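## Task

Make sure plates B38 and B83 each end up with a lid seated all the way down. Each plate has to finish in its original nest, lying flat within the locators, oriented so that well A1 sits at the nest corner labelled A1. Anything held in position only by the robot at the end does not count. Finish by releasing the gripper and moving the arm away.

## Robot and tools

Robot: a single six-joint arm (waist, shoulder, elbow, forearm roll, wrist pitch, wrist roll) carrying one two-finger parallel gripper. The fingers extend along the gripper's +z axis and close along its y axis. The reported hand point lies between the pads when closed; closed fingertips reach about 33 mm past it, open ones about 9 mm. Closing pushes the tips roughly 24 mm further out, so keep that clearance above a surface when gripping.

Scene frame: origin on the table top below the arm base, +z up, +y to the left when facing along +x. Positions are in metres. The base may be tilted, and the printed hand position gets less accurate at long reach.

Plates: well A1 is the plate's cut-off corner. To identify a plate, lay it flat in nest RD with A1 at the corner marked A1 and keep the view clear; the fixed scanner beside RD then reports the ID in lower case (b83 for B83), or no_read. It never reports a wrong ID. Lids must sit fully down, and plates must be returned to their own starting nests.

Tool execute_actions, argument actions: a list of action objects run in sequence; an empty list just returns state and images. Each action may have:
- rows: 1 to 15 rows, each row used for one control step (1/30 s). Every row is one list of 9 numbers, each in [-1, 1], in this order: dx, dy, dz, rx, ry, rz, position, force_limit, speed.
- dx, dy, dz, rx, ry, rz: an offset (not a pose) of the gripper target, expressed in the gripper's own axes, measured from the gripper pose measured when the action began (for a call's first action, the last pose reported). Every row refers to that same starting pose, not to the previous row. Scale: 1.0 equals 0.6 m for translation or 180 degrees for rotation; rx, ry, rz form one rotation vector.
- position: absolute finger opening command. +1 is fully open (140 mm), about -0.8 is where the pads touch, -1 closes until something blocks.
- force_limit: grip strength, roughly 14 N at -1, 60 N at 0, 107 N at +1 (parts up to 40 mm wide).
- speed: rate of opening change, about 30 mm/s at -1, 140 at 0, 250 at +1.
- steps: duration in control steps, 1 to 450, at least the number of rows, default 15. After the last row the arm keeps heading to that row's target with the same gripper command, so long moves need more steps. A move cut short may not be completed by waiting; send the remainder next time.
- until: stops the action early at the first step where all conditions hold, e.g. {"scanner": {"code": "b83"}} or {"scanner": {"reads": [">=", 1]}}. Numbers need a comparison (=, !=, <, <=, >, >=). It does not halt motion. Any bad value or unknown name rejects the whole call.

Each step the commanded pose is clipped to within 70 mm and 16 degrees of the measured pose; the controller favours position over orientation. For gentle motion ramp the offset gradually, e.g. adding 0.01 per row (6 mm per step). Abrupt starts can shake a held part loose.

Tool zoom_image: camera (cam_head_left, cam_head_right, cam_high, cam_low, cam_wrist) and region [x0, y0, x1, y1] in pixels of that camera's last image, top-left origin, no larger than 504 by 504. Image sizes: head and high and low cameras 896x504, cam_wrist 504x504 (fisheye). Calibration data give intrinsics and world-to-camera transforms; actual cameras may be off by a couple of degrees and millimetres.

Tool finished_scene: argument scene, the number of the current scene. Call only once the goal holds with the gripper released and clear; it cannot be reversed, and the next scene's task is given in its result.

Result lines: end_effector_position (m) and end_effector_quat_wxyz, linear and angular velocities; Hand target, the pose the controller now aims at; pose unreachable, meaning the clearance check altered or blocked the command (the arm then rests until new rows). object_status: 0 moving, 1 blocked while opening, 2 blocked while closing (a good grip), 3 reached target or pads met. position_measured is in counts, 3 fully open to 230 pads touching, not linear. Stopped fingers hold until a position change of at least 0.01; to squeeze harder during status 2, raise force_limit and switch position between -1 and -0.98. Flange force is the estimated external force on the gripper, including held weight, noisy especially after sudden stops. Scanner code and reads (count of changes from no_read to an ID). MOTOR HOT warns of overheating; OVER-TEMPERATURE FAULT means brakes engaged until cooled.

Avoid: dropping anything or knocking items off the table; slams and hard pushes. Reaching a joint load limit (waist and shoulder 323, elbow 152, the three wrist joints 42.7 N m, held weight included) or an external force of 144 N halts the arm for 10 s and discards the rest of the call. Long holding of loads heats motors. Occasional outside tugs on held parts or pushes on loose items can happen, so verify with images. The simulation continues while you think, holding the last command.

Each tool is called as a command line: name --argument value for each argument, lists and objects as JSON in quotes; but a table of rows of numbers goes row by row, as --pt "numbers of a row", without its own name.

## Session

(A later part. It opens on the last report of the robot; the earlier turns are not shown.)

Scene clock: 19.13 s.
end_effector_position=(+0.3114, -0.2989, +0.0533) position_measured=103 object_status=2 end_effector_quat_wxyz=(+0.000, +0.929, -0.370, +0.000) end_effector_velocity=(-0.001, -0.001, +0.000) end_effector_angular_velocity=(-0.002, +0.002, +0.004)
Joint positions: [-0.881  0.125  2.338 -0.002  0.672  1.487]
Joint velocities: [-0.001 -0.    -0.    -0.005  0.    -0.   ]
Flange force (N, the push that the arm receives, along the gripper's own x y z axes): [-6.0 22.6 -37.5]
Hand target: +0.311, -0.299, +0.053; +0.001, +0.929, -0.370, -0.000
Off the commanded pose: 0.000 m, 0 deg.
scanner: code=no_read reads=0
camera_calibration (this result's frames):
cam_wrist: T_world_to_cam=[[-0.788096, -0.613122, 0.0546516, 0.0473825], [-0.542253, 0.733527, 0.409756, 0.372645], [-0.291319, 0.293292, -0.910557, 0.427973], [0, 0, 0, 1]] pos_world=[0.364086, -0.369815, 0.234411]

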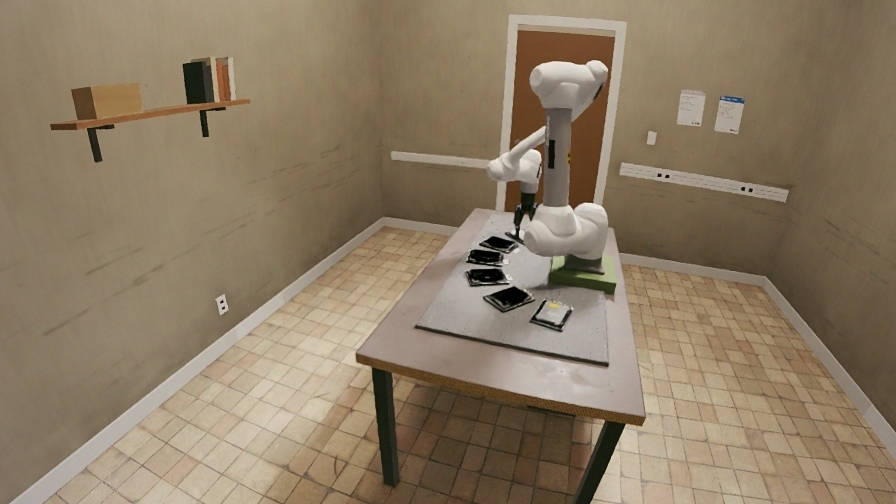

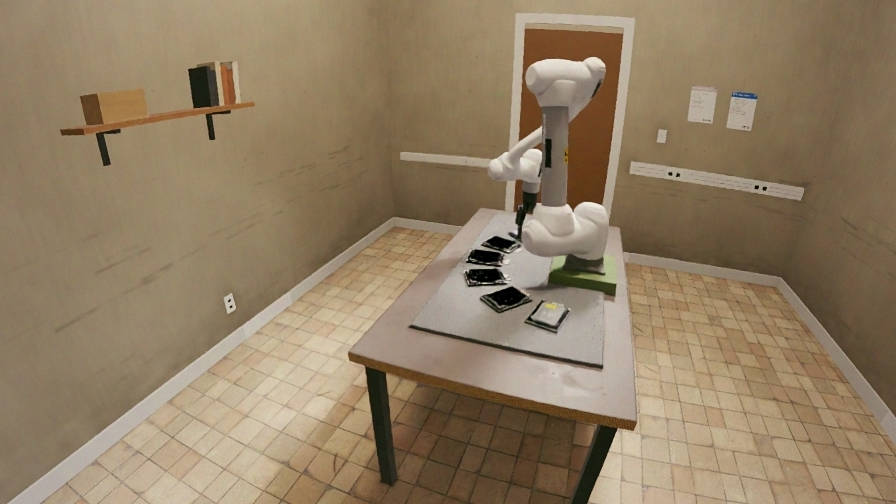

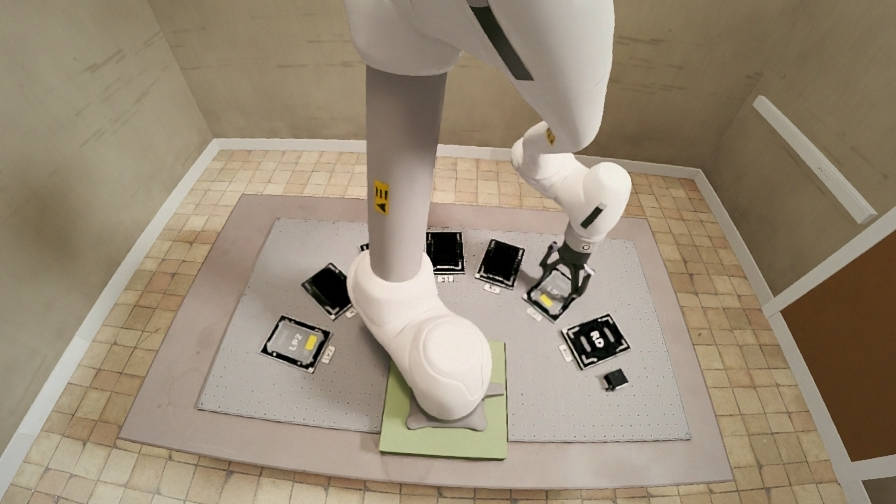

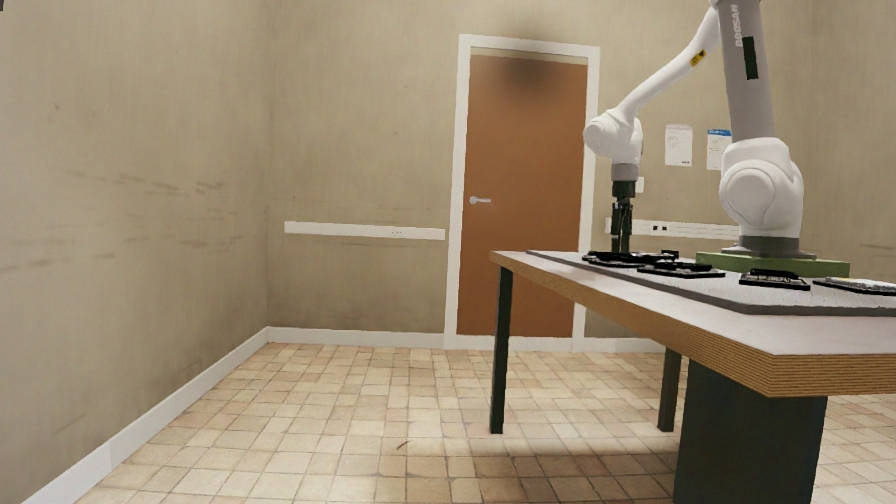

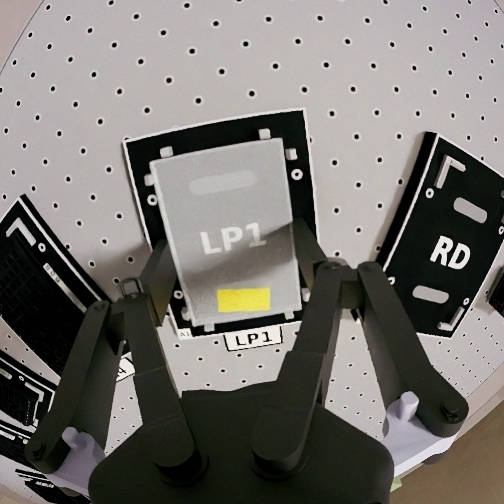

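execute_actions --actions '[{"rows": [ [0,0.0004,-0.0019,0,0,0,-0.98,-0.5,-0.5], [0,0.0008,-0.0070,0,0,0,-0.98,-0.5,-0.5], [0,0.0008,-0.0141,0,0,0,-0.98,-0.5,-0.5], [0,0.0008,-0.0223,0,0,0,-0.98,-0.5,-0.5], [0,0.0008,-0.0305,0,0,0,-0.98,-0.5,-0.5], [0,0.0008,-0.0376,0,0,0,-0.98,-0.5,-0.5], [-0.0006,-0.0005,-0.0426,0,0,-0.0013,-0.98,-0.5,-0.5], [-0.0023,-0.0046,-0.0445,0,0,-0.0053,-0.98,-0.5,-0.5], [-0.0051,-0.0113,-0.0445,0,0,-0.0119,-0.98,-0.5,-0.5], [-0.0091,-0.0207,-0.0445,0,0,-0.0212,-0.98,-0.5,-0.5], [-0.0143,-0.0329,-0.0445,0,0,-0.0332,-0.98,-0.5,-0.5], [-0.0206,-0.0477,-0.0445,0,0,-0.0478,-0.98,-0.5,-0.5], [-0.0280,-0.0652,-0.0445,0,0,-0.0650,-0.98,-0.5,-0.5], [-0.0366,-0.0854,-0.0445,0,0,-0.0849,-0.98,-0.5,-0.5], [-0.22862,-0.53855,-0.0445,0,0,-0.26528,-0.98,-0.5,-0.5] ], "steps": 40}]'

Scene clock: 21.77 s.
end_effector_position=(+0.4208, +0.0106, +0.0813) position_measured=103 object_status=2 end_effector_quat_wxyz=(-0.007, +0.999, +0.039, +0.003) end_effector_velocity=(+0.132, +0.271, +0.002) end_effector_angular_velocity=(+0.006, +0.009, -0.053)
Joint positions: [-0.101  0.062  2.337  0.015  0.735  1.417]
Joint velocities: [ 0.666  0.211 -0.235 -0.001  0.025  0.719]
Flange force (N, the push that the arm receives, along the gripper's own x y z axes): [-4.9 2.6 3.4]
Hand target: +0.432, +0.030, +0.081; -0.003, +0.999, +0.039, +0.002
Off the commanded pose: 0.024 m, 1 deg.
scanner: code=no_read reads=0
camera_calibration (this result's frames):
cam_wrist: T_world_to_cam=[[-0.0733056, -0.996532, 0.0393814, 0.0263026], [-0.909775, 0.0829966, 0.406719, 0.355245], [-0.408577, -0.0060134, -0.912704, 0.447294], [0, 0, 0, 1]] pos_world=[0.507876, -0.000583055, 0.262726]

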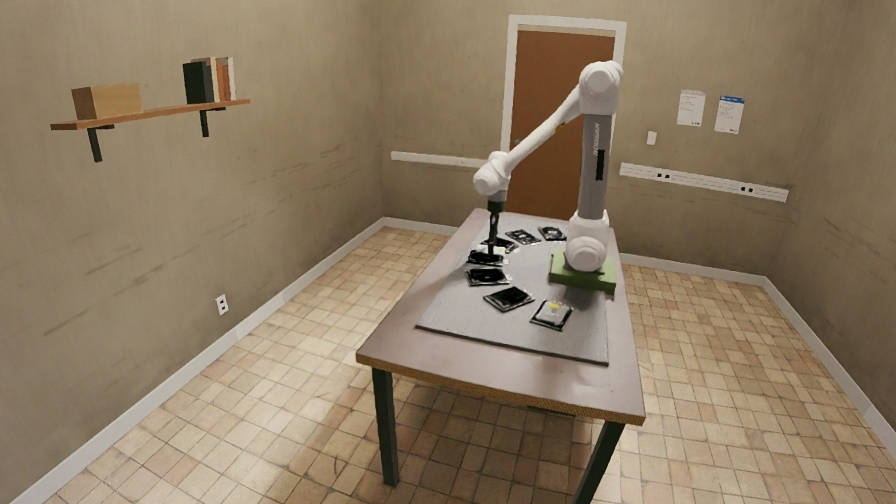

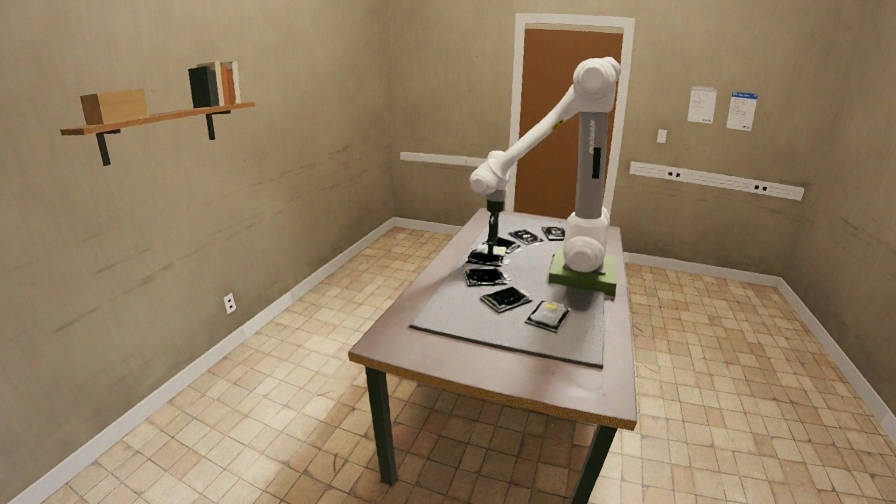

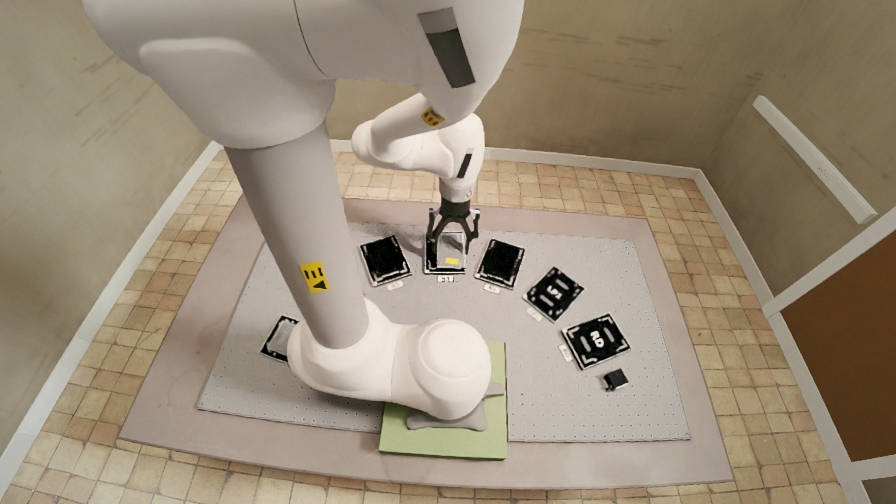

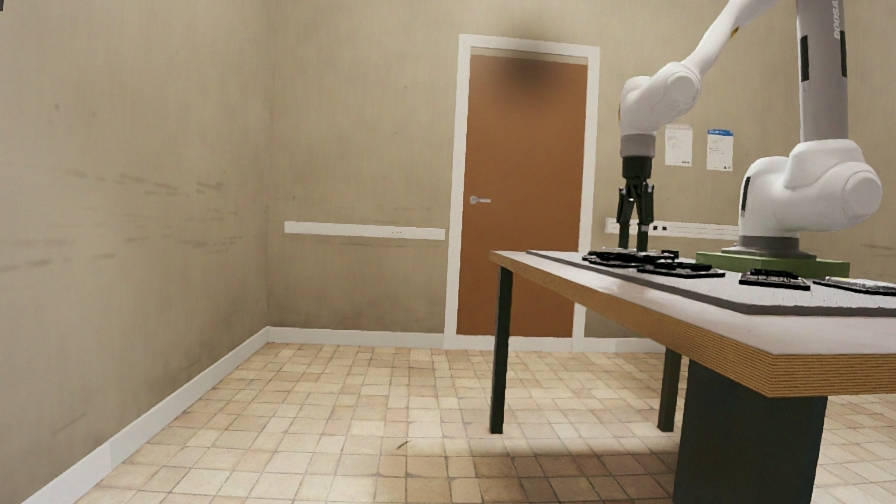

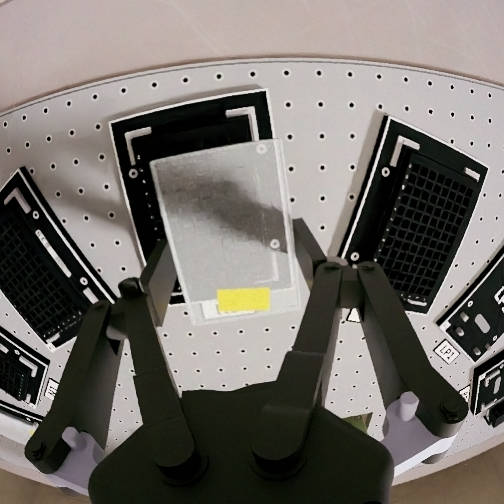

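execute_actions --actions '[]'

zoom_image --camera "cam_wrist" --region '[110, 100, 350, 340]'

Scene clock: 22.27 s.
end_effector_position=(+0.4324, +0.0303, +0.0808) position_measured=103 object_status=2 end_effector_quat_wxyz=(-0.003, +0.999, +0.039, +0.002) end_effector_velocity=(+0.000, -0.000, +0.000) end_effector_angular_velocity=(-0.000, -0.001, +0.001)
Joint positions: [-0.047  0.083  2.315  0.002  0.737  1.482]
Joint velocities: [ 0.    -0.    -0.    -0.    -0.    -0.001]
Flange force (N, the push that the arm receives, along the gripper's own x y z axes): [-0.7 2.5 3.6]
Hand target: +0.432, +0.030, +0.081; -0.003, +0.999, +0.039, +0.002
Off the commanded pose: 0.002 m, 0 deg.
scanner: code=no_read reads=0
camera_calibration (this result's frames):
cam_wrist: T_world_to_cam=[[-0.0743264, -0.996084, 0.0478852, 0.0465673], [-0.908857, 0.087424, 0.407843, 0.363735], [-0.410432, -0.0132073, -0.911796, 0.452657], [0, 0, 0, 1]] pos_world=[0.519829, 0.0205641, 0.262154]

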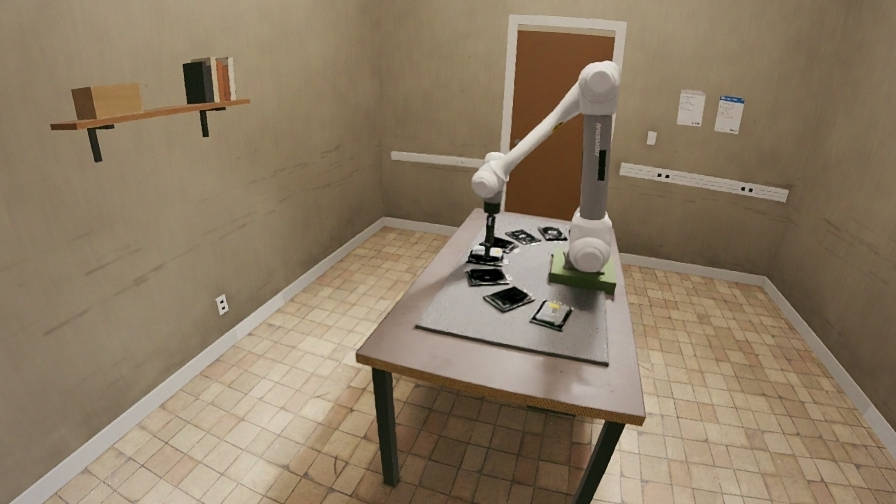

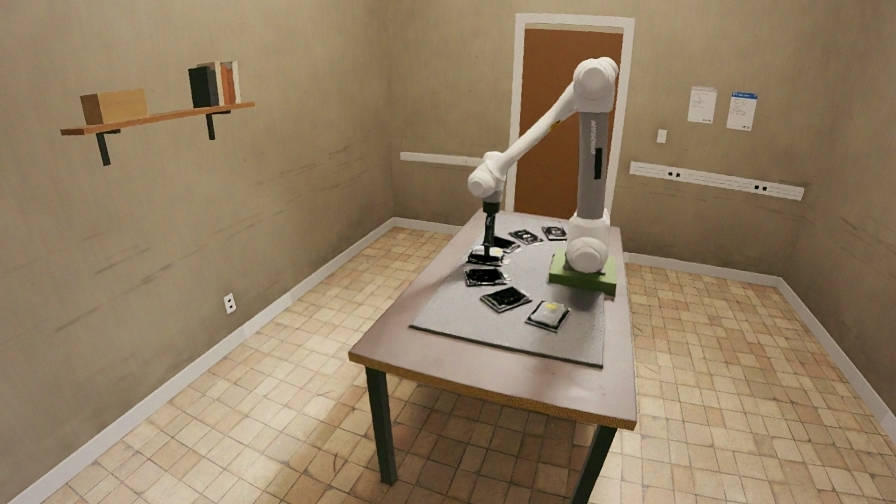

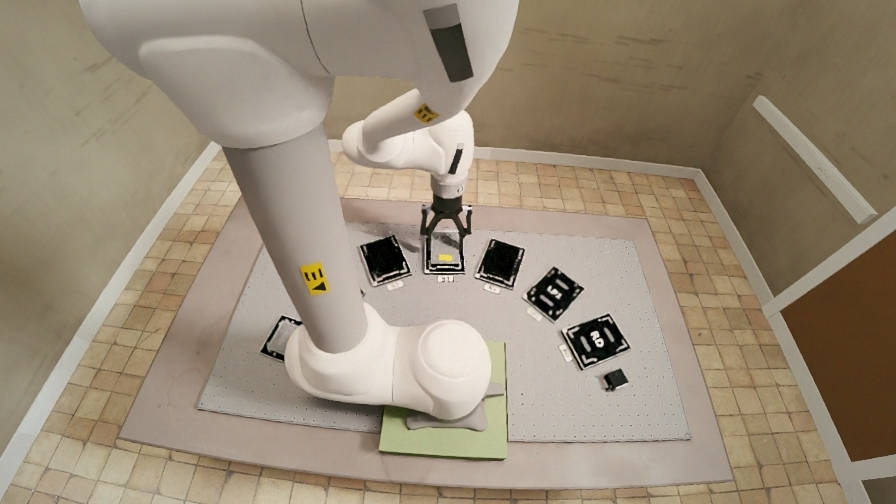

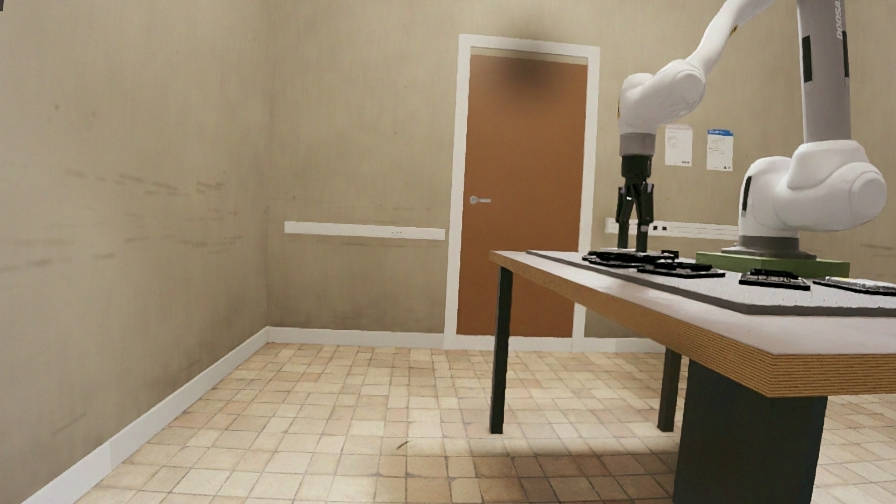

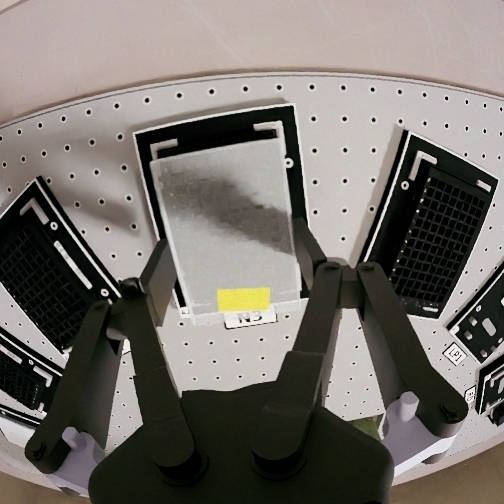

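Region (110, 100, 350, 340) of cam_wrist's 504x504 image, scaled by 2.100, with more detail than that image has.

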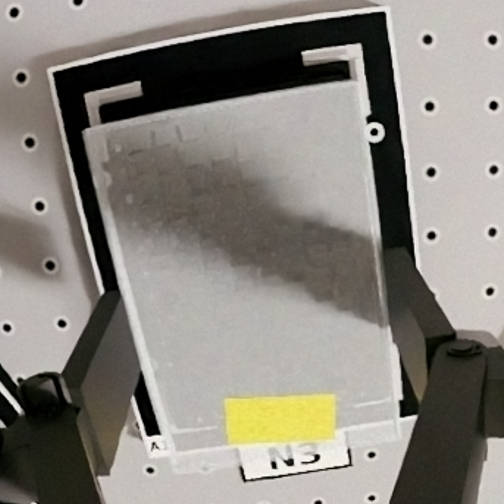

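zoom_image --camera "cam_wrist" --region '[120, 115, 180, 175]'

zoom_image --camera "cam_wrist" --region '[250, 90, 310, 150]'

Region (120, 115, 180, 175) of cam_wrist's 504x504 image, scaled by 8.400, with more detail than that image has.

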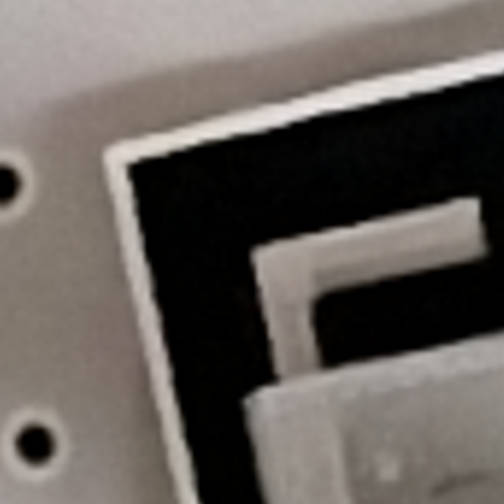

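Region (250, 90, 310, 150) of cam_wrist's 504x504 image, scaled by 8.400, with more detail than that image has.

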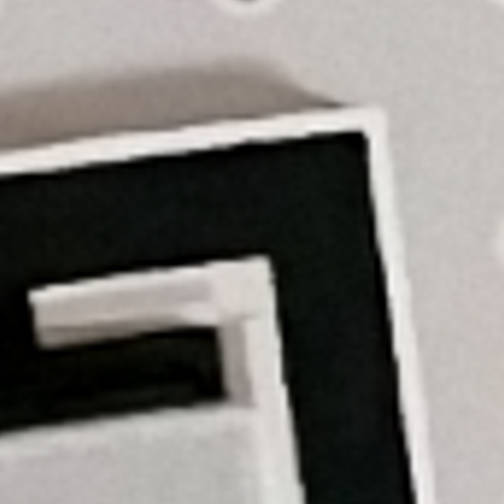

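execute_actions --actions '[{"rows": [ [0.0006,-0.0002,0.0007,-0.0003,-0.0002,0.0001,-0.98,-0.5,-0.5], [0.0020,-0.0007,0.0027,-0.0008,-0.0004,0.0003,-0.98,-0.5,-0.5], [0.0038,-0.0014,0.0054,-0.0014,-0.0008,0.0005,-0.98,-0.5,-0.5], [0.0054,-0.0020,0.0086,-0.0018,-0.0010,0.0007,-0.98,-0.5,-0.5], [0.00637,-0.00232,0.0117,-0.00205,-0.00111,0.0008,-0.98,-0.5,-0.5], [0.00637,-0.00232,0.0145,-0.00205,-0.00111,0.0008,-0.98,-0.5,-0.5], [0.00637,-0.00232,0.0164,-0.00205,-0.00111,0.0008,-0.98,-0.5,-0.5], [0.00637,-0.00232,0.01717,-0.00205,-0.00111,0.0008,-0.98,-0.5,-0.5] ], "steps": 8}]'

Scene clock: 23.37 s.
end_effector_position=(+0.4362, +0.0319, +0.0734) position_measured=103 object_status=2 end_effector_quat_wxyz=(+0.000, +0.999, +0.037, +0.000) end_effector_velocity=(+0.011, +0.003, -0.037) end_effector_angular_velocity=(-0.010, -0.002, -0.003)
Joint positions: [-0.039  0.102  2.313 -0.008  0.722  1.5  ]
Joint velocities: [ 0.014  0.076  0.01  -0.015 -0.087  0.03 ]
Flange force (N, the push that the arm receives, along the gripper's own x y z axes): [-2.0 7.5 5.6]
Hand target: +0.436, +0.032, +0.071; +0.000, +0.999, +0.037, +0.000
Off the commanded pose: 0.003 m, 0 deg.
scanner: code=no_read reads=0
camera_calibration (this result's frames):
cam_wrist: T_world_to_cam=[[-0.0764188, -0.995613, 0.0539943, 0.0492389], [-0.907755, 0.0918734, 0.409316, 0.369353], [-0.412481, -0.0177342, -0.910794, 0.448434], [0, 0, 0, 1]] pos_world=[0.524016, 0.0230418, 0.25459]

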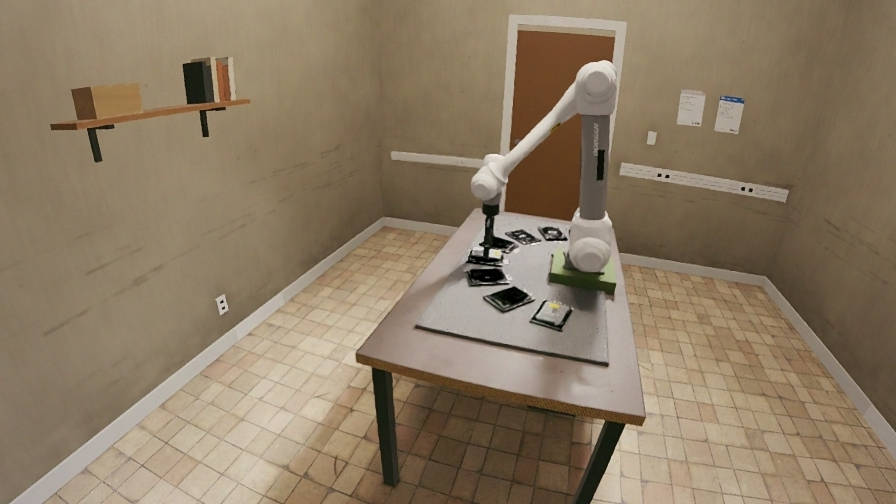

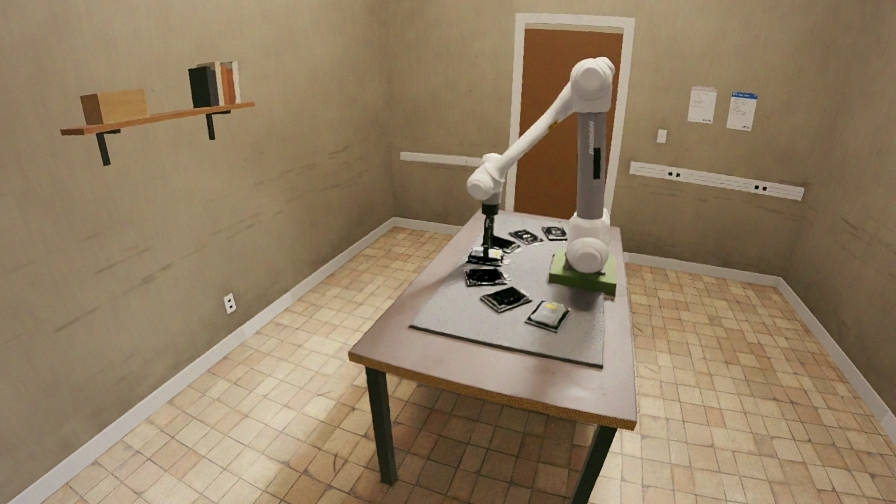

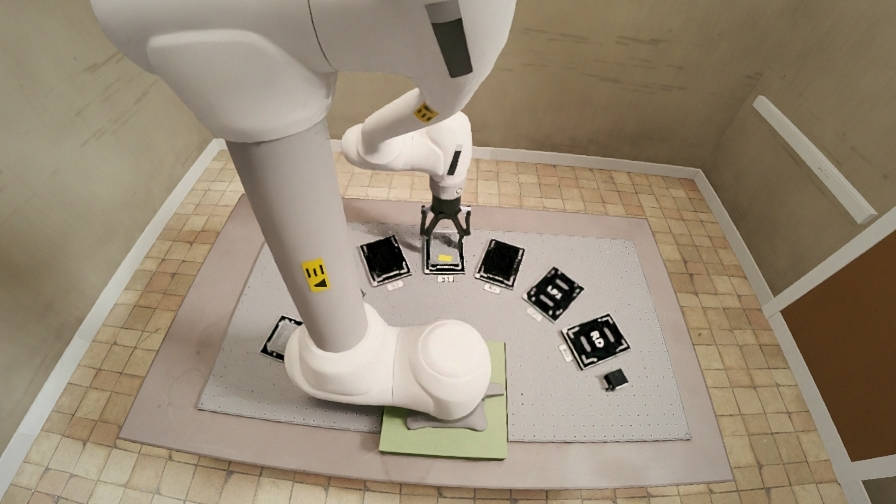

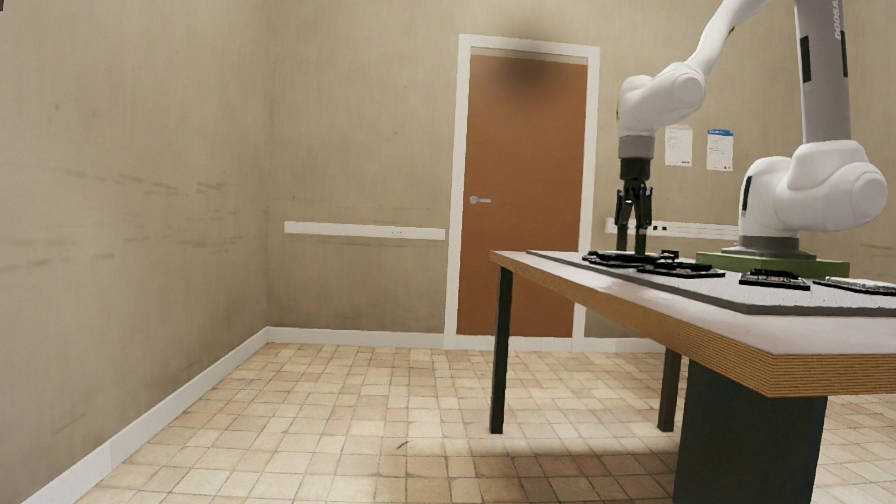

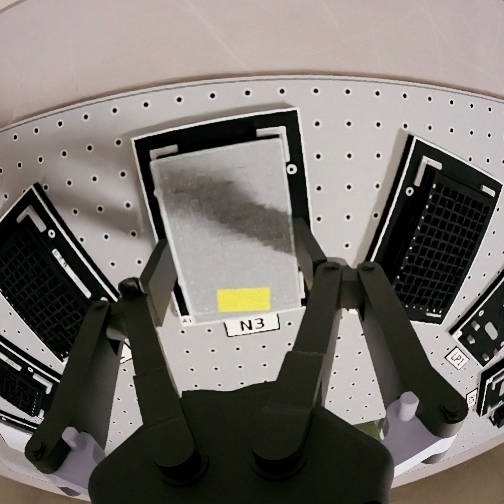

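zoom_image --camera "cam_high" --region '[340, 215, 540, 305]'

execute_actions --actions '[]'

zoom_image --camera "cam_wrist" --region '[118, 120, 178, 180]'

zoom_image --camera "cam_wrist" --region '[255, 95, 315, 155]'

Region (340, 215, 540, 305) of cam_high's 896x504 image, scaled by 2.520, with more detail than that image has; it fills the top 227 rows of this view, and the rest is white.

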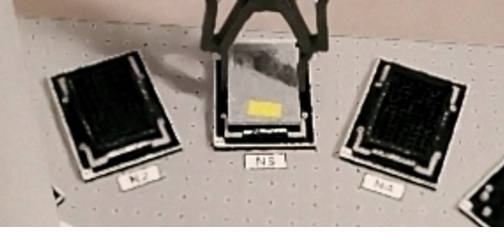

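Scene clock: 23.50 s.
end_effector_position=(+0.4363, +0.0320, +0.0710) position_measured=103 object_status=2 end_effector_quat_wxyz=(+0.000, +0.999, +0.037, +0.000) end_effector_velocity=(-0.001, +0.001, -0.005) end_effector_angular_velocity=(-0.001, +0.002, +0.002)
Joint positions: [-0.038  0.106  2.314 -0.008  0.717  1.501]
Joint velocities: [ 0.002  0.008  0.004 -0.001 -0.011  0.001]
Flange force (N, the push that the arm receives, along the gripper's own x y z axes): [3.4 1.1 7.5]
Hand target: +0.436, +0.032, +0.071; +0.000, +0.999, +0.037, +0.000
Off the commanded pose: 0.000 m, 0 deg.
scanner: code=no_read reads=0
camera_calibration (this result's frames):
cam_wrist: T_world_to_cam=[[-0.076635, -0.995563, 0.0545985, 0.0495802], [-0.907517, 0.0923285, 0.409742, 0.37025], [-0.412965, -0.0181484, -0.910566, 0.446457], [0, 0, 0, 1]] pos_world=[0.524179, 0.0232781, 0.252114]

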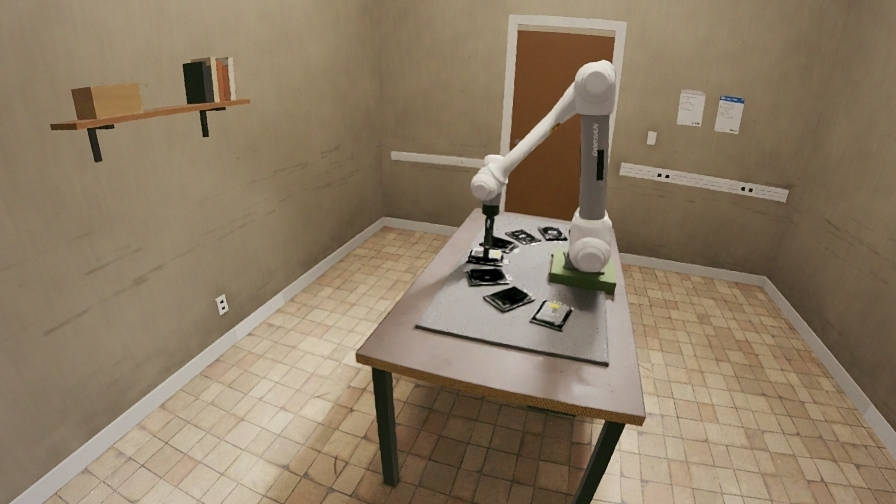

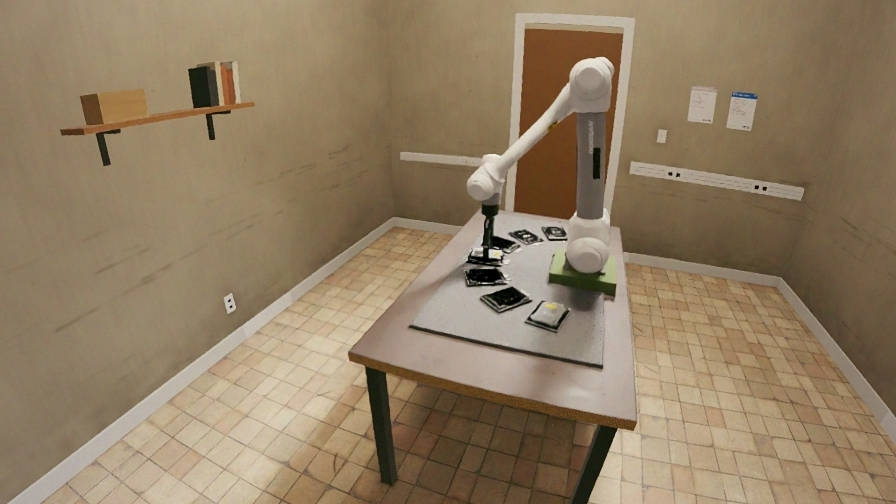

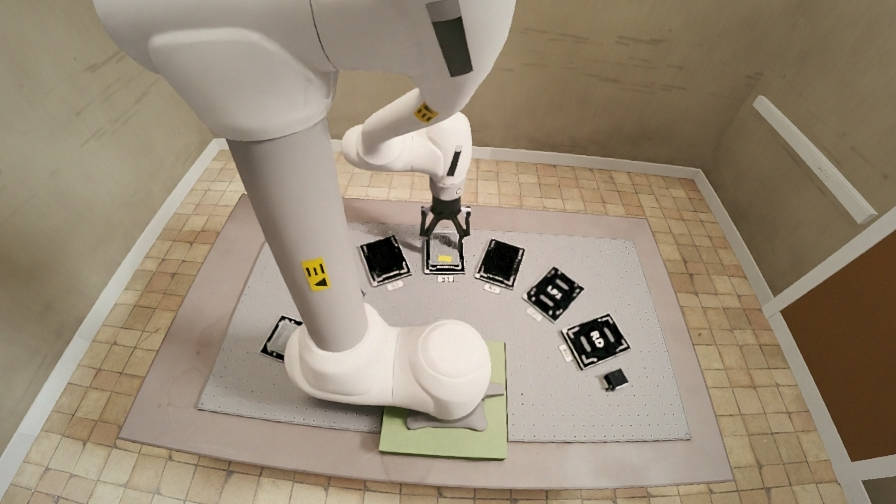

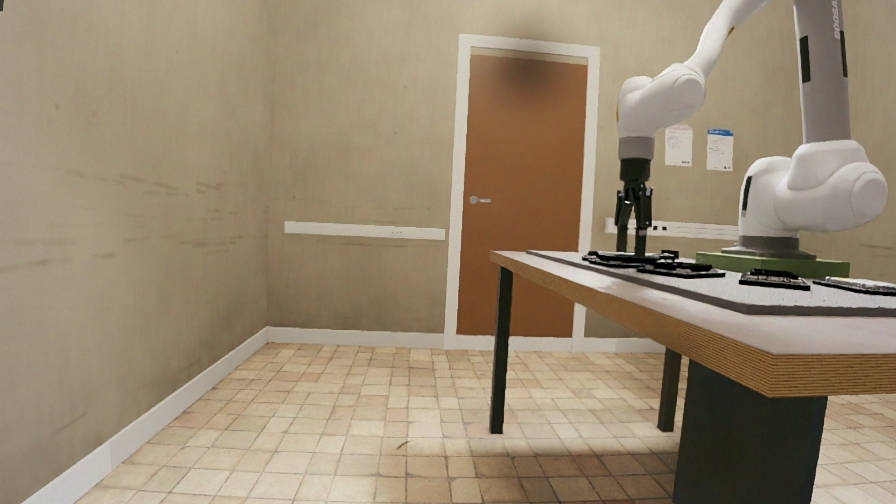

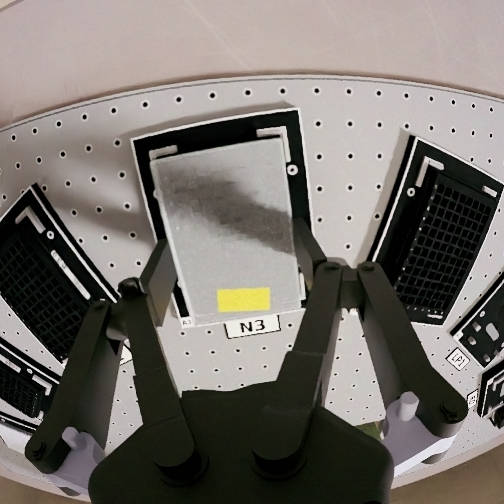

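Region (118, 120, 178, 180) of cam_wrist's 504x504 image, scaled by 8.400, with more detail than that image has.

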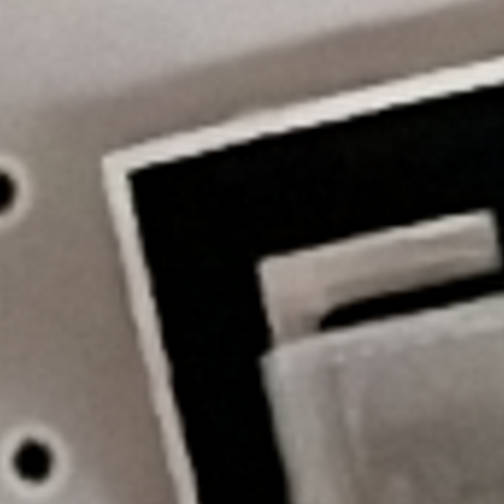

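Region (255, 95, 315, 155) of cam_wrist's 504x504 image, scaled by 8.400, with more detail than that image has.

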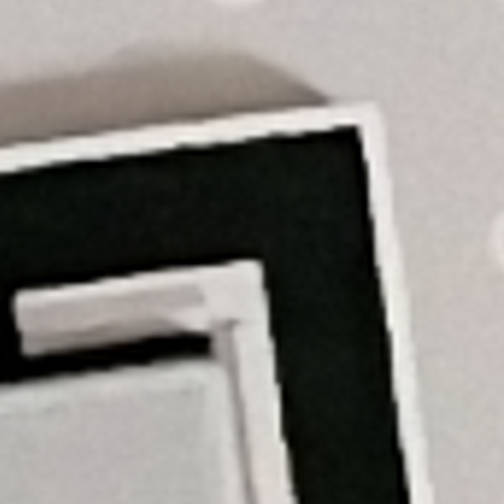

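execute_actions --actions '[{"rows": [ [0,0,0.0012,0,0,0,-0.98,-0.5,-0.5], [0,0,0.0033,0,0,0,-0.98,-0.5,-0.5], [0,0,0.0055,0,0,0,-0.98,-0.5,-0.5], [0,0,0.0067,0,0,0,-0.98,-0.5,-0.5] ], "steps": 4}]'

Scene clock: 24.17 s.
end_effector_position=(+0.4362, +0.0321, +0.0690) position_measured=103 object_status=2 end_effector_quat_wxyz=(+0.000, +0.999, +0.037, +0.000) end_effector_velocity=(-0.000, -0.000, -0.026) end_effector_angular_velocity=(-0.000, +0.002, +0.001)
Joint positions: [-0.038  0.11   2.316 -0.009  0.712  1.502]
Joint velocities: [-0.     0.043  0.019 -0.001 -0.061 -0.   ]
Flange force (N, the push that the arm receives, along the gripper's own x y z axes): [0.8 2.3 6.0]
Hand target: +0.436, +0.032, +0.067; +0.000, +0.999, +0.037, +0.000
Off the commanded pose: 0.002 m, 0 deg.
scanner: code=no_read reads=0
camera_calibration (this result's frames):
cam_wrist: T_world_to_cam=[[-0.0766347, -0.995561, 0.0546422, 0.0497222], [-0.907511, 0.0923465, 0.409751, 0.371049], [-0.412978, -0.0181872, -0.910559, 0.444612], [0, 0, 0, 1]] pos_world=[0.524156, 0.0233227, 0.250091]

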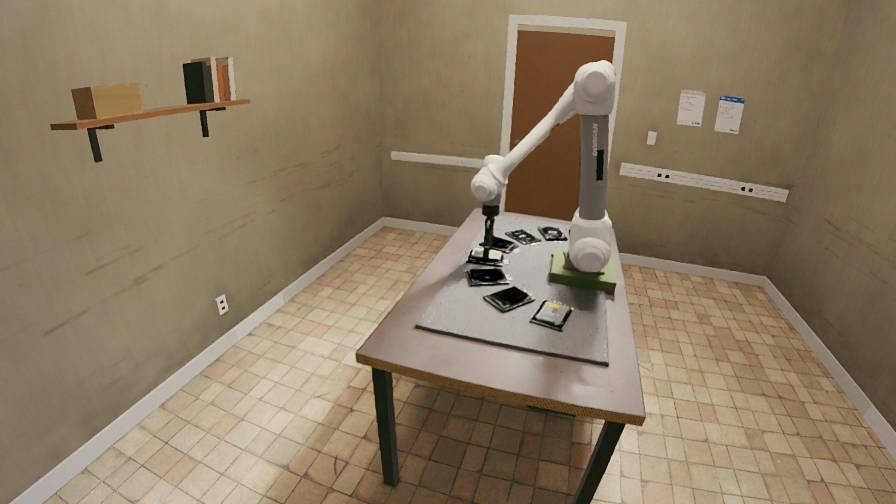

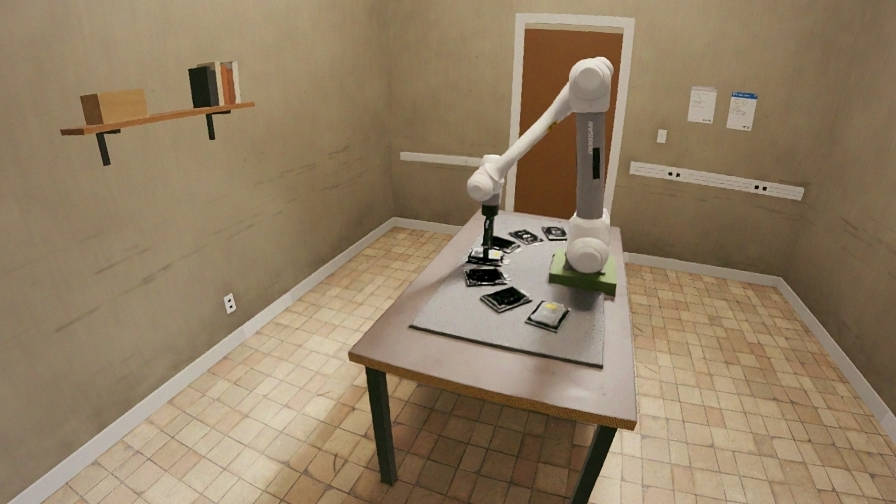

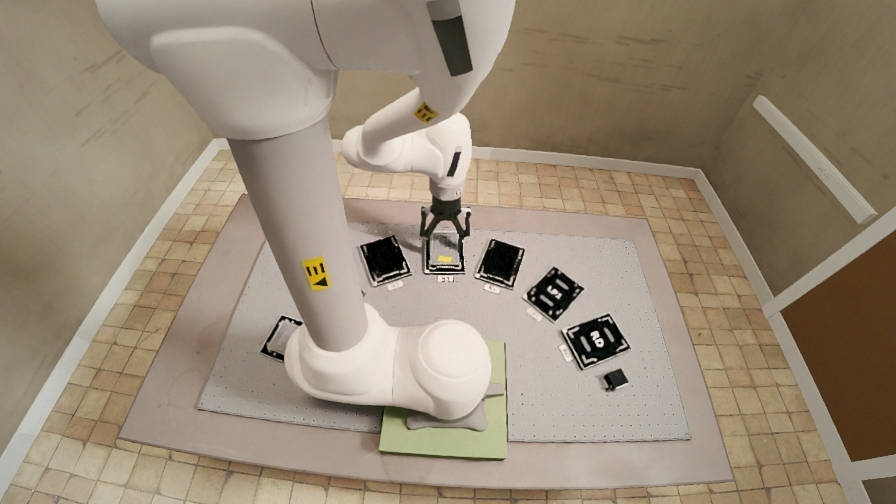

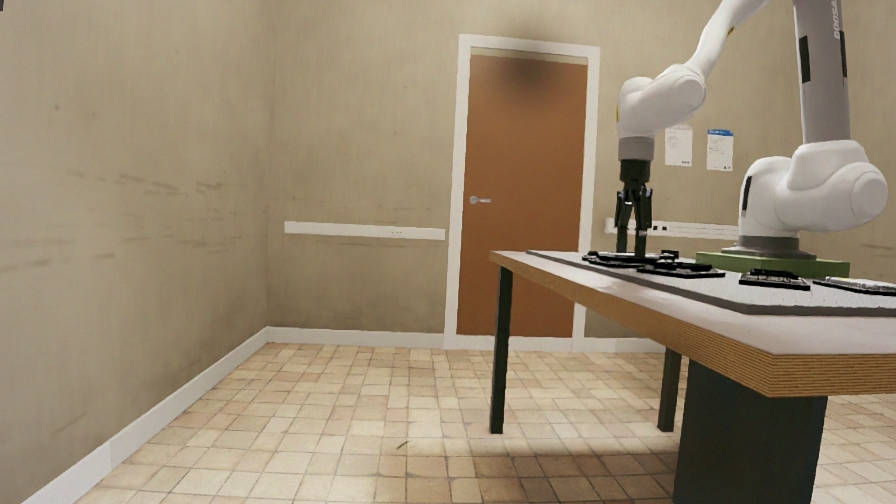

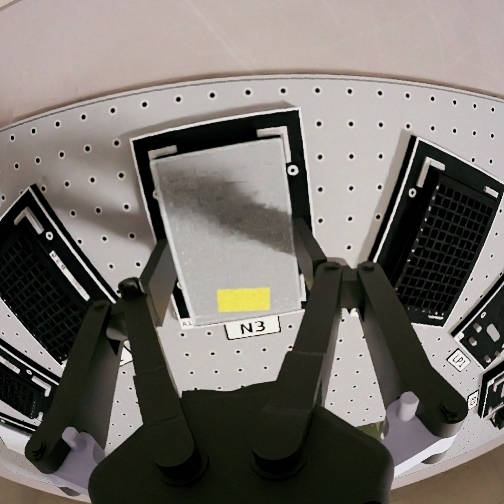

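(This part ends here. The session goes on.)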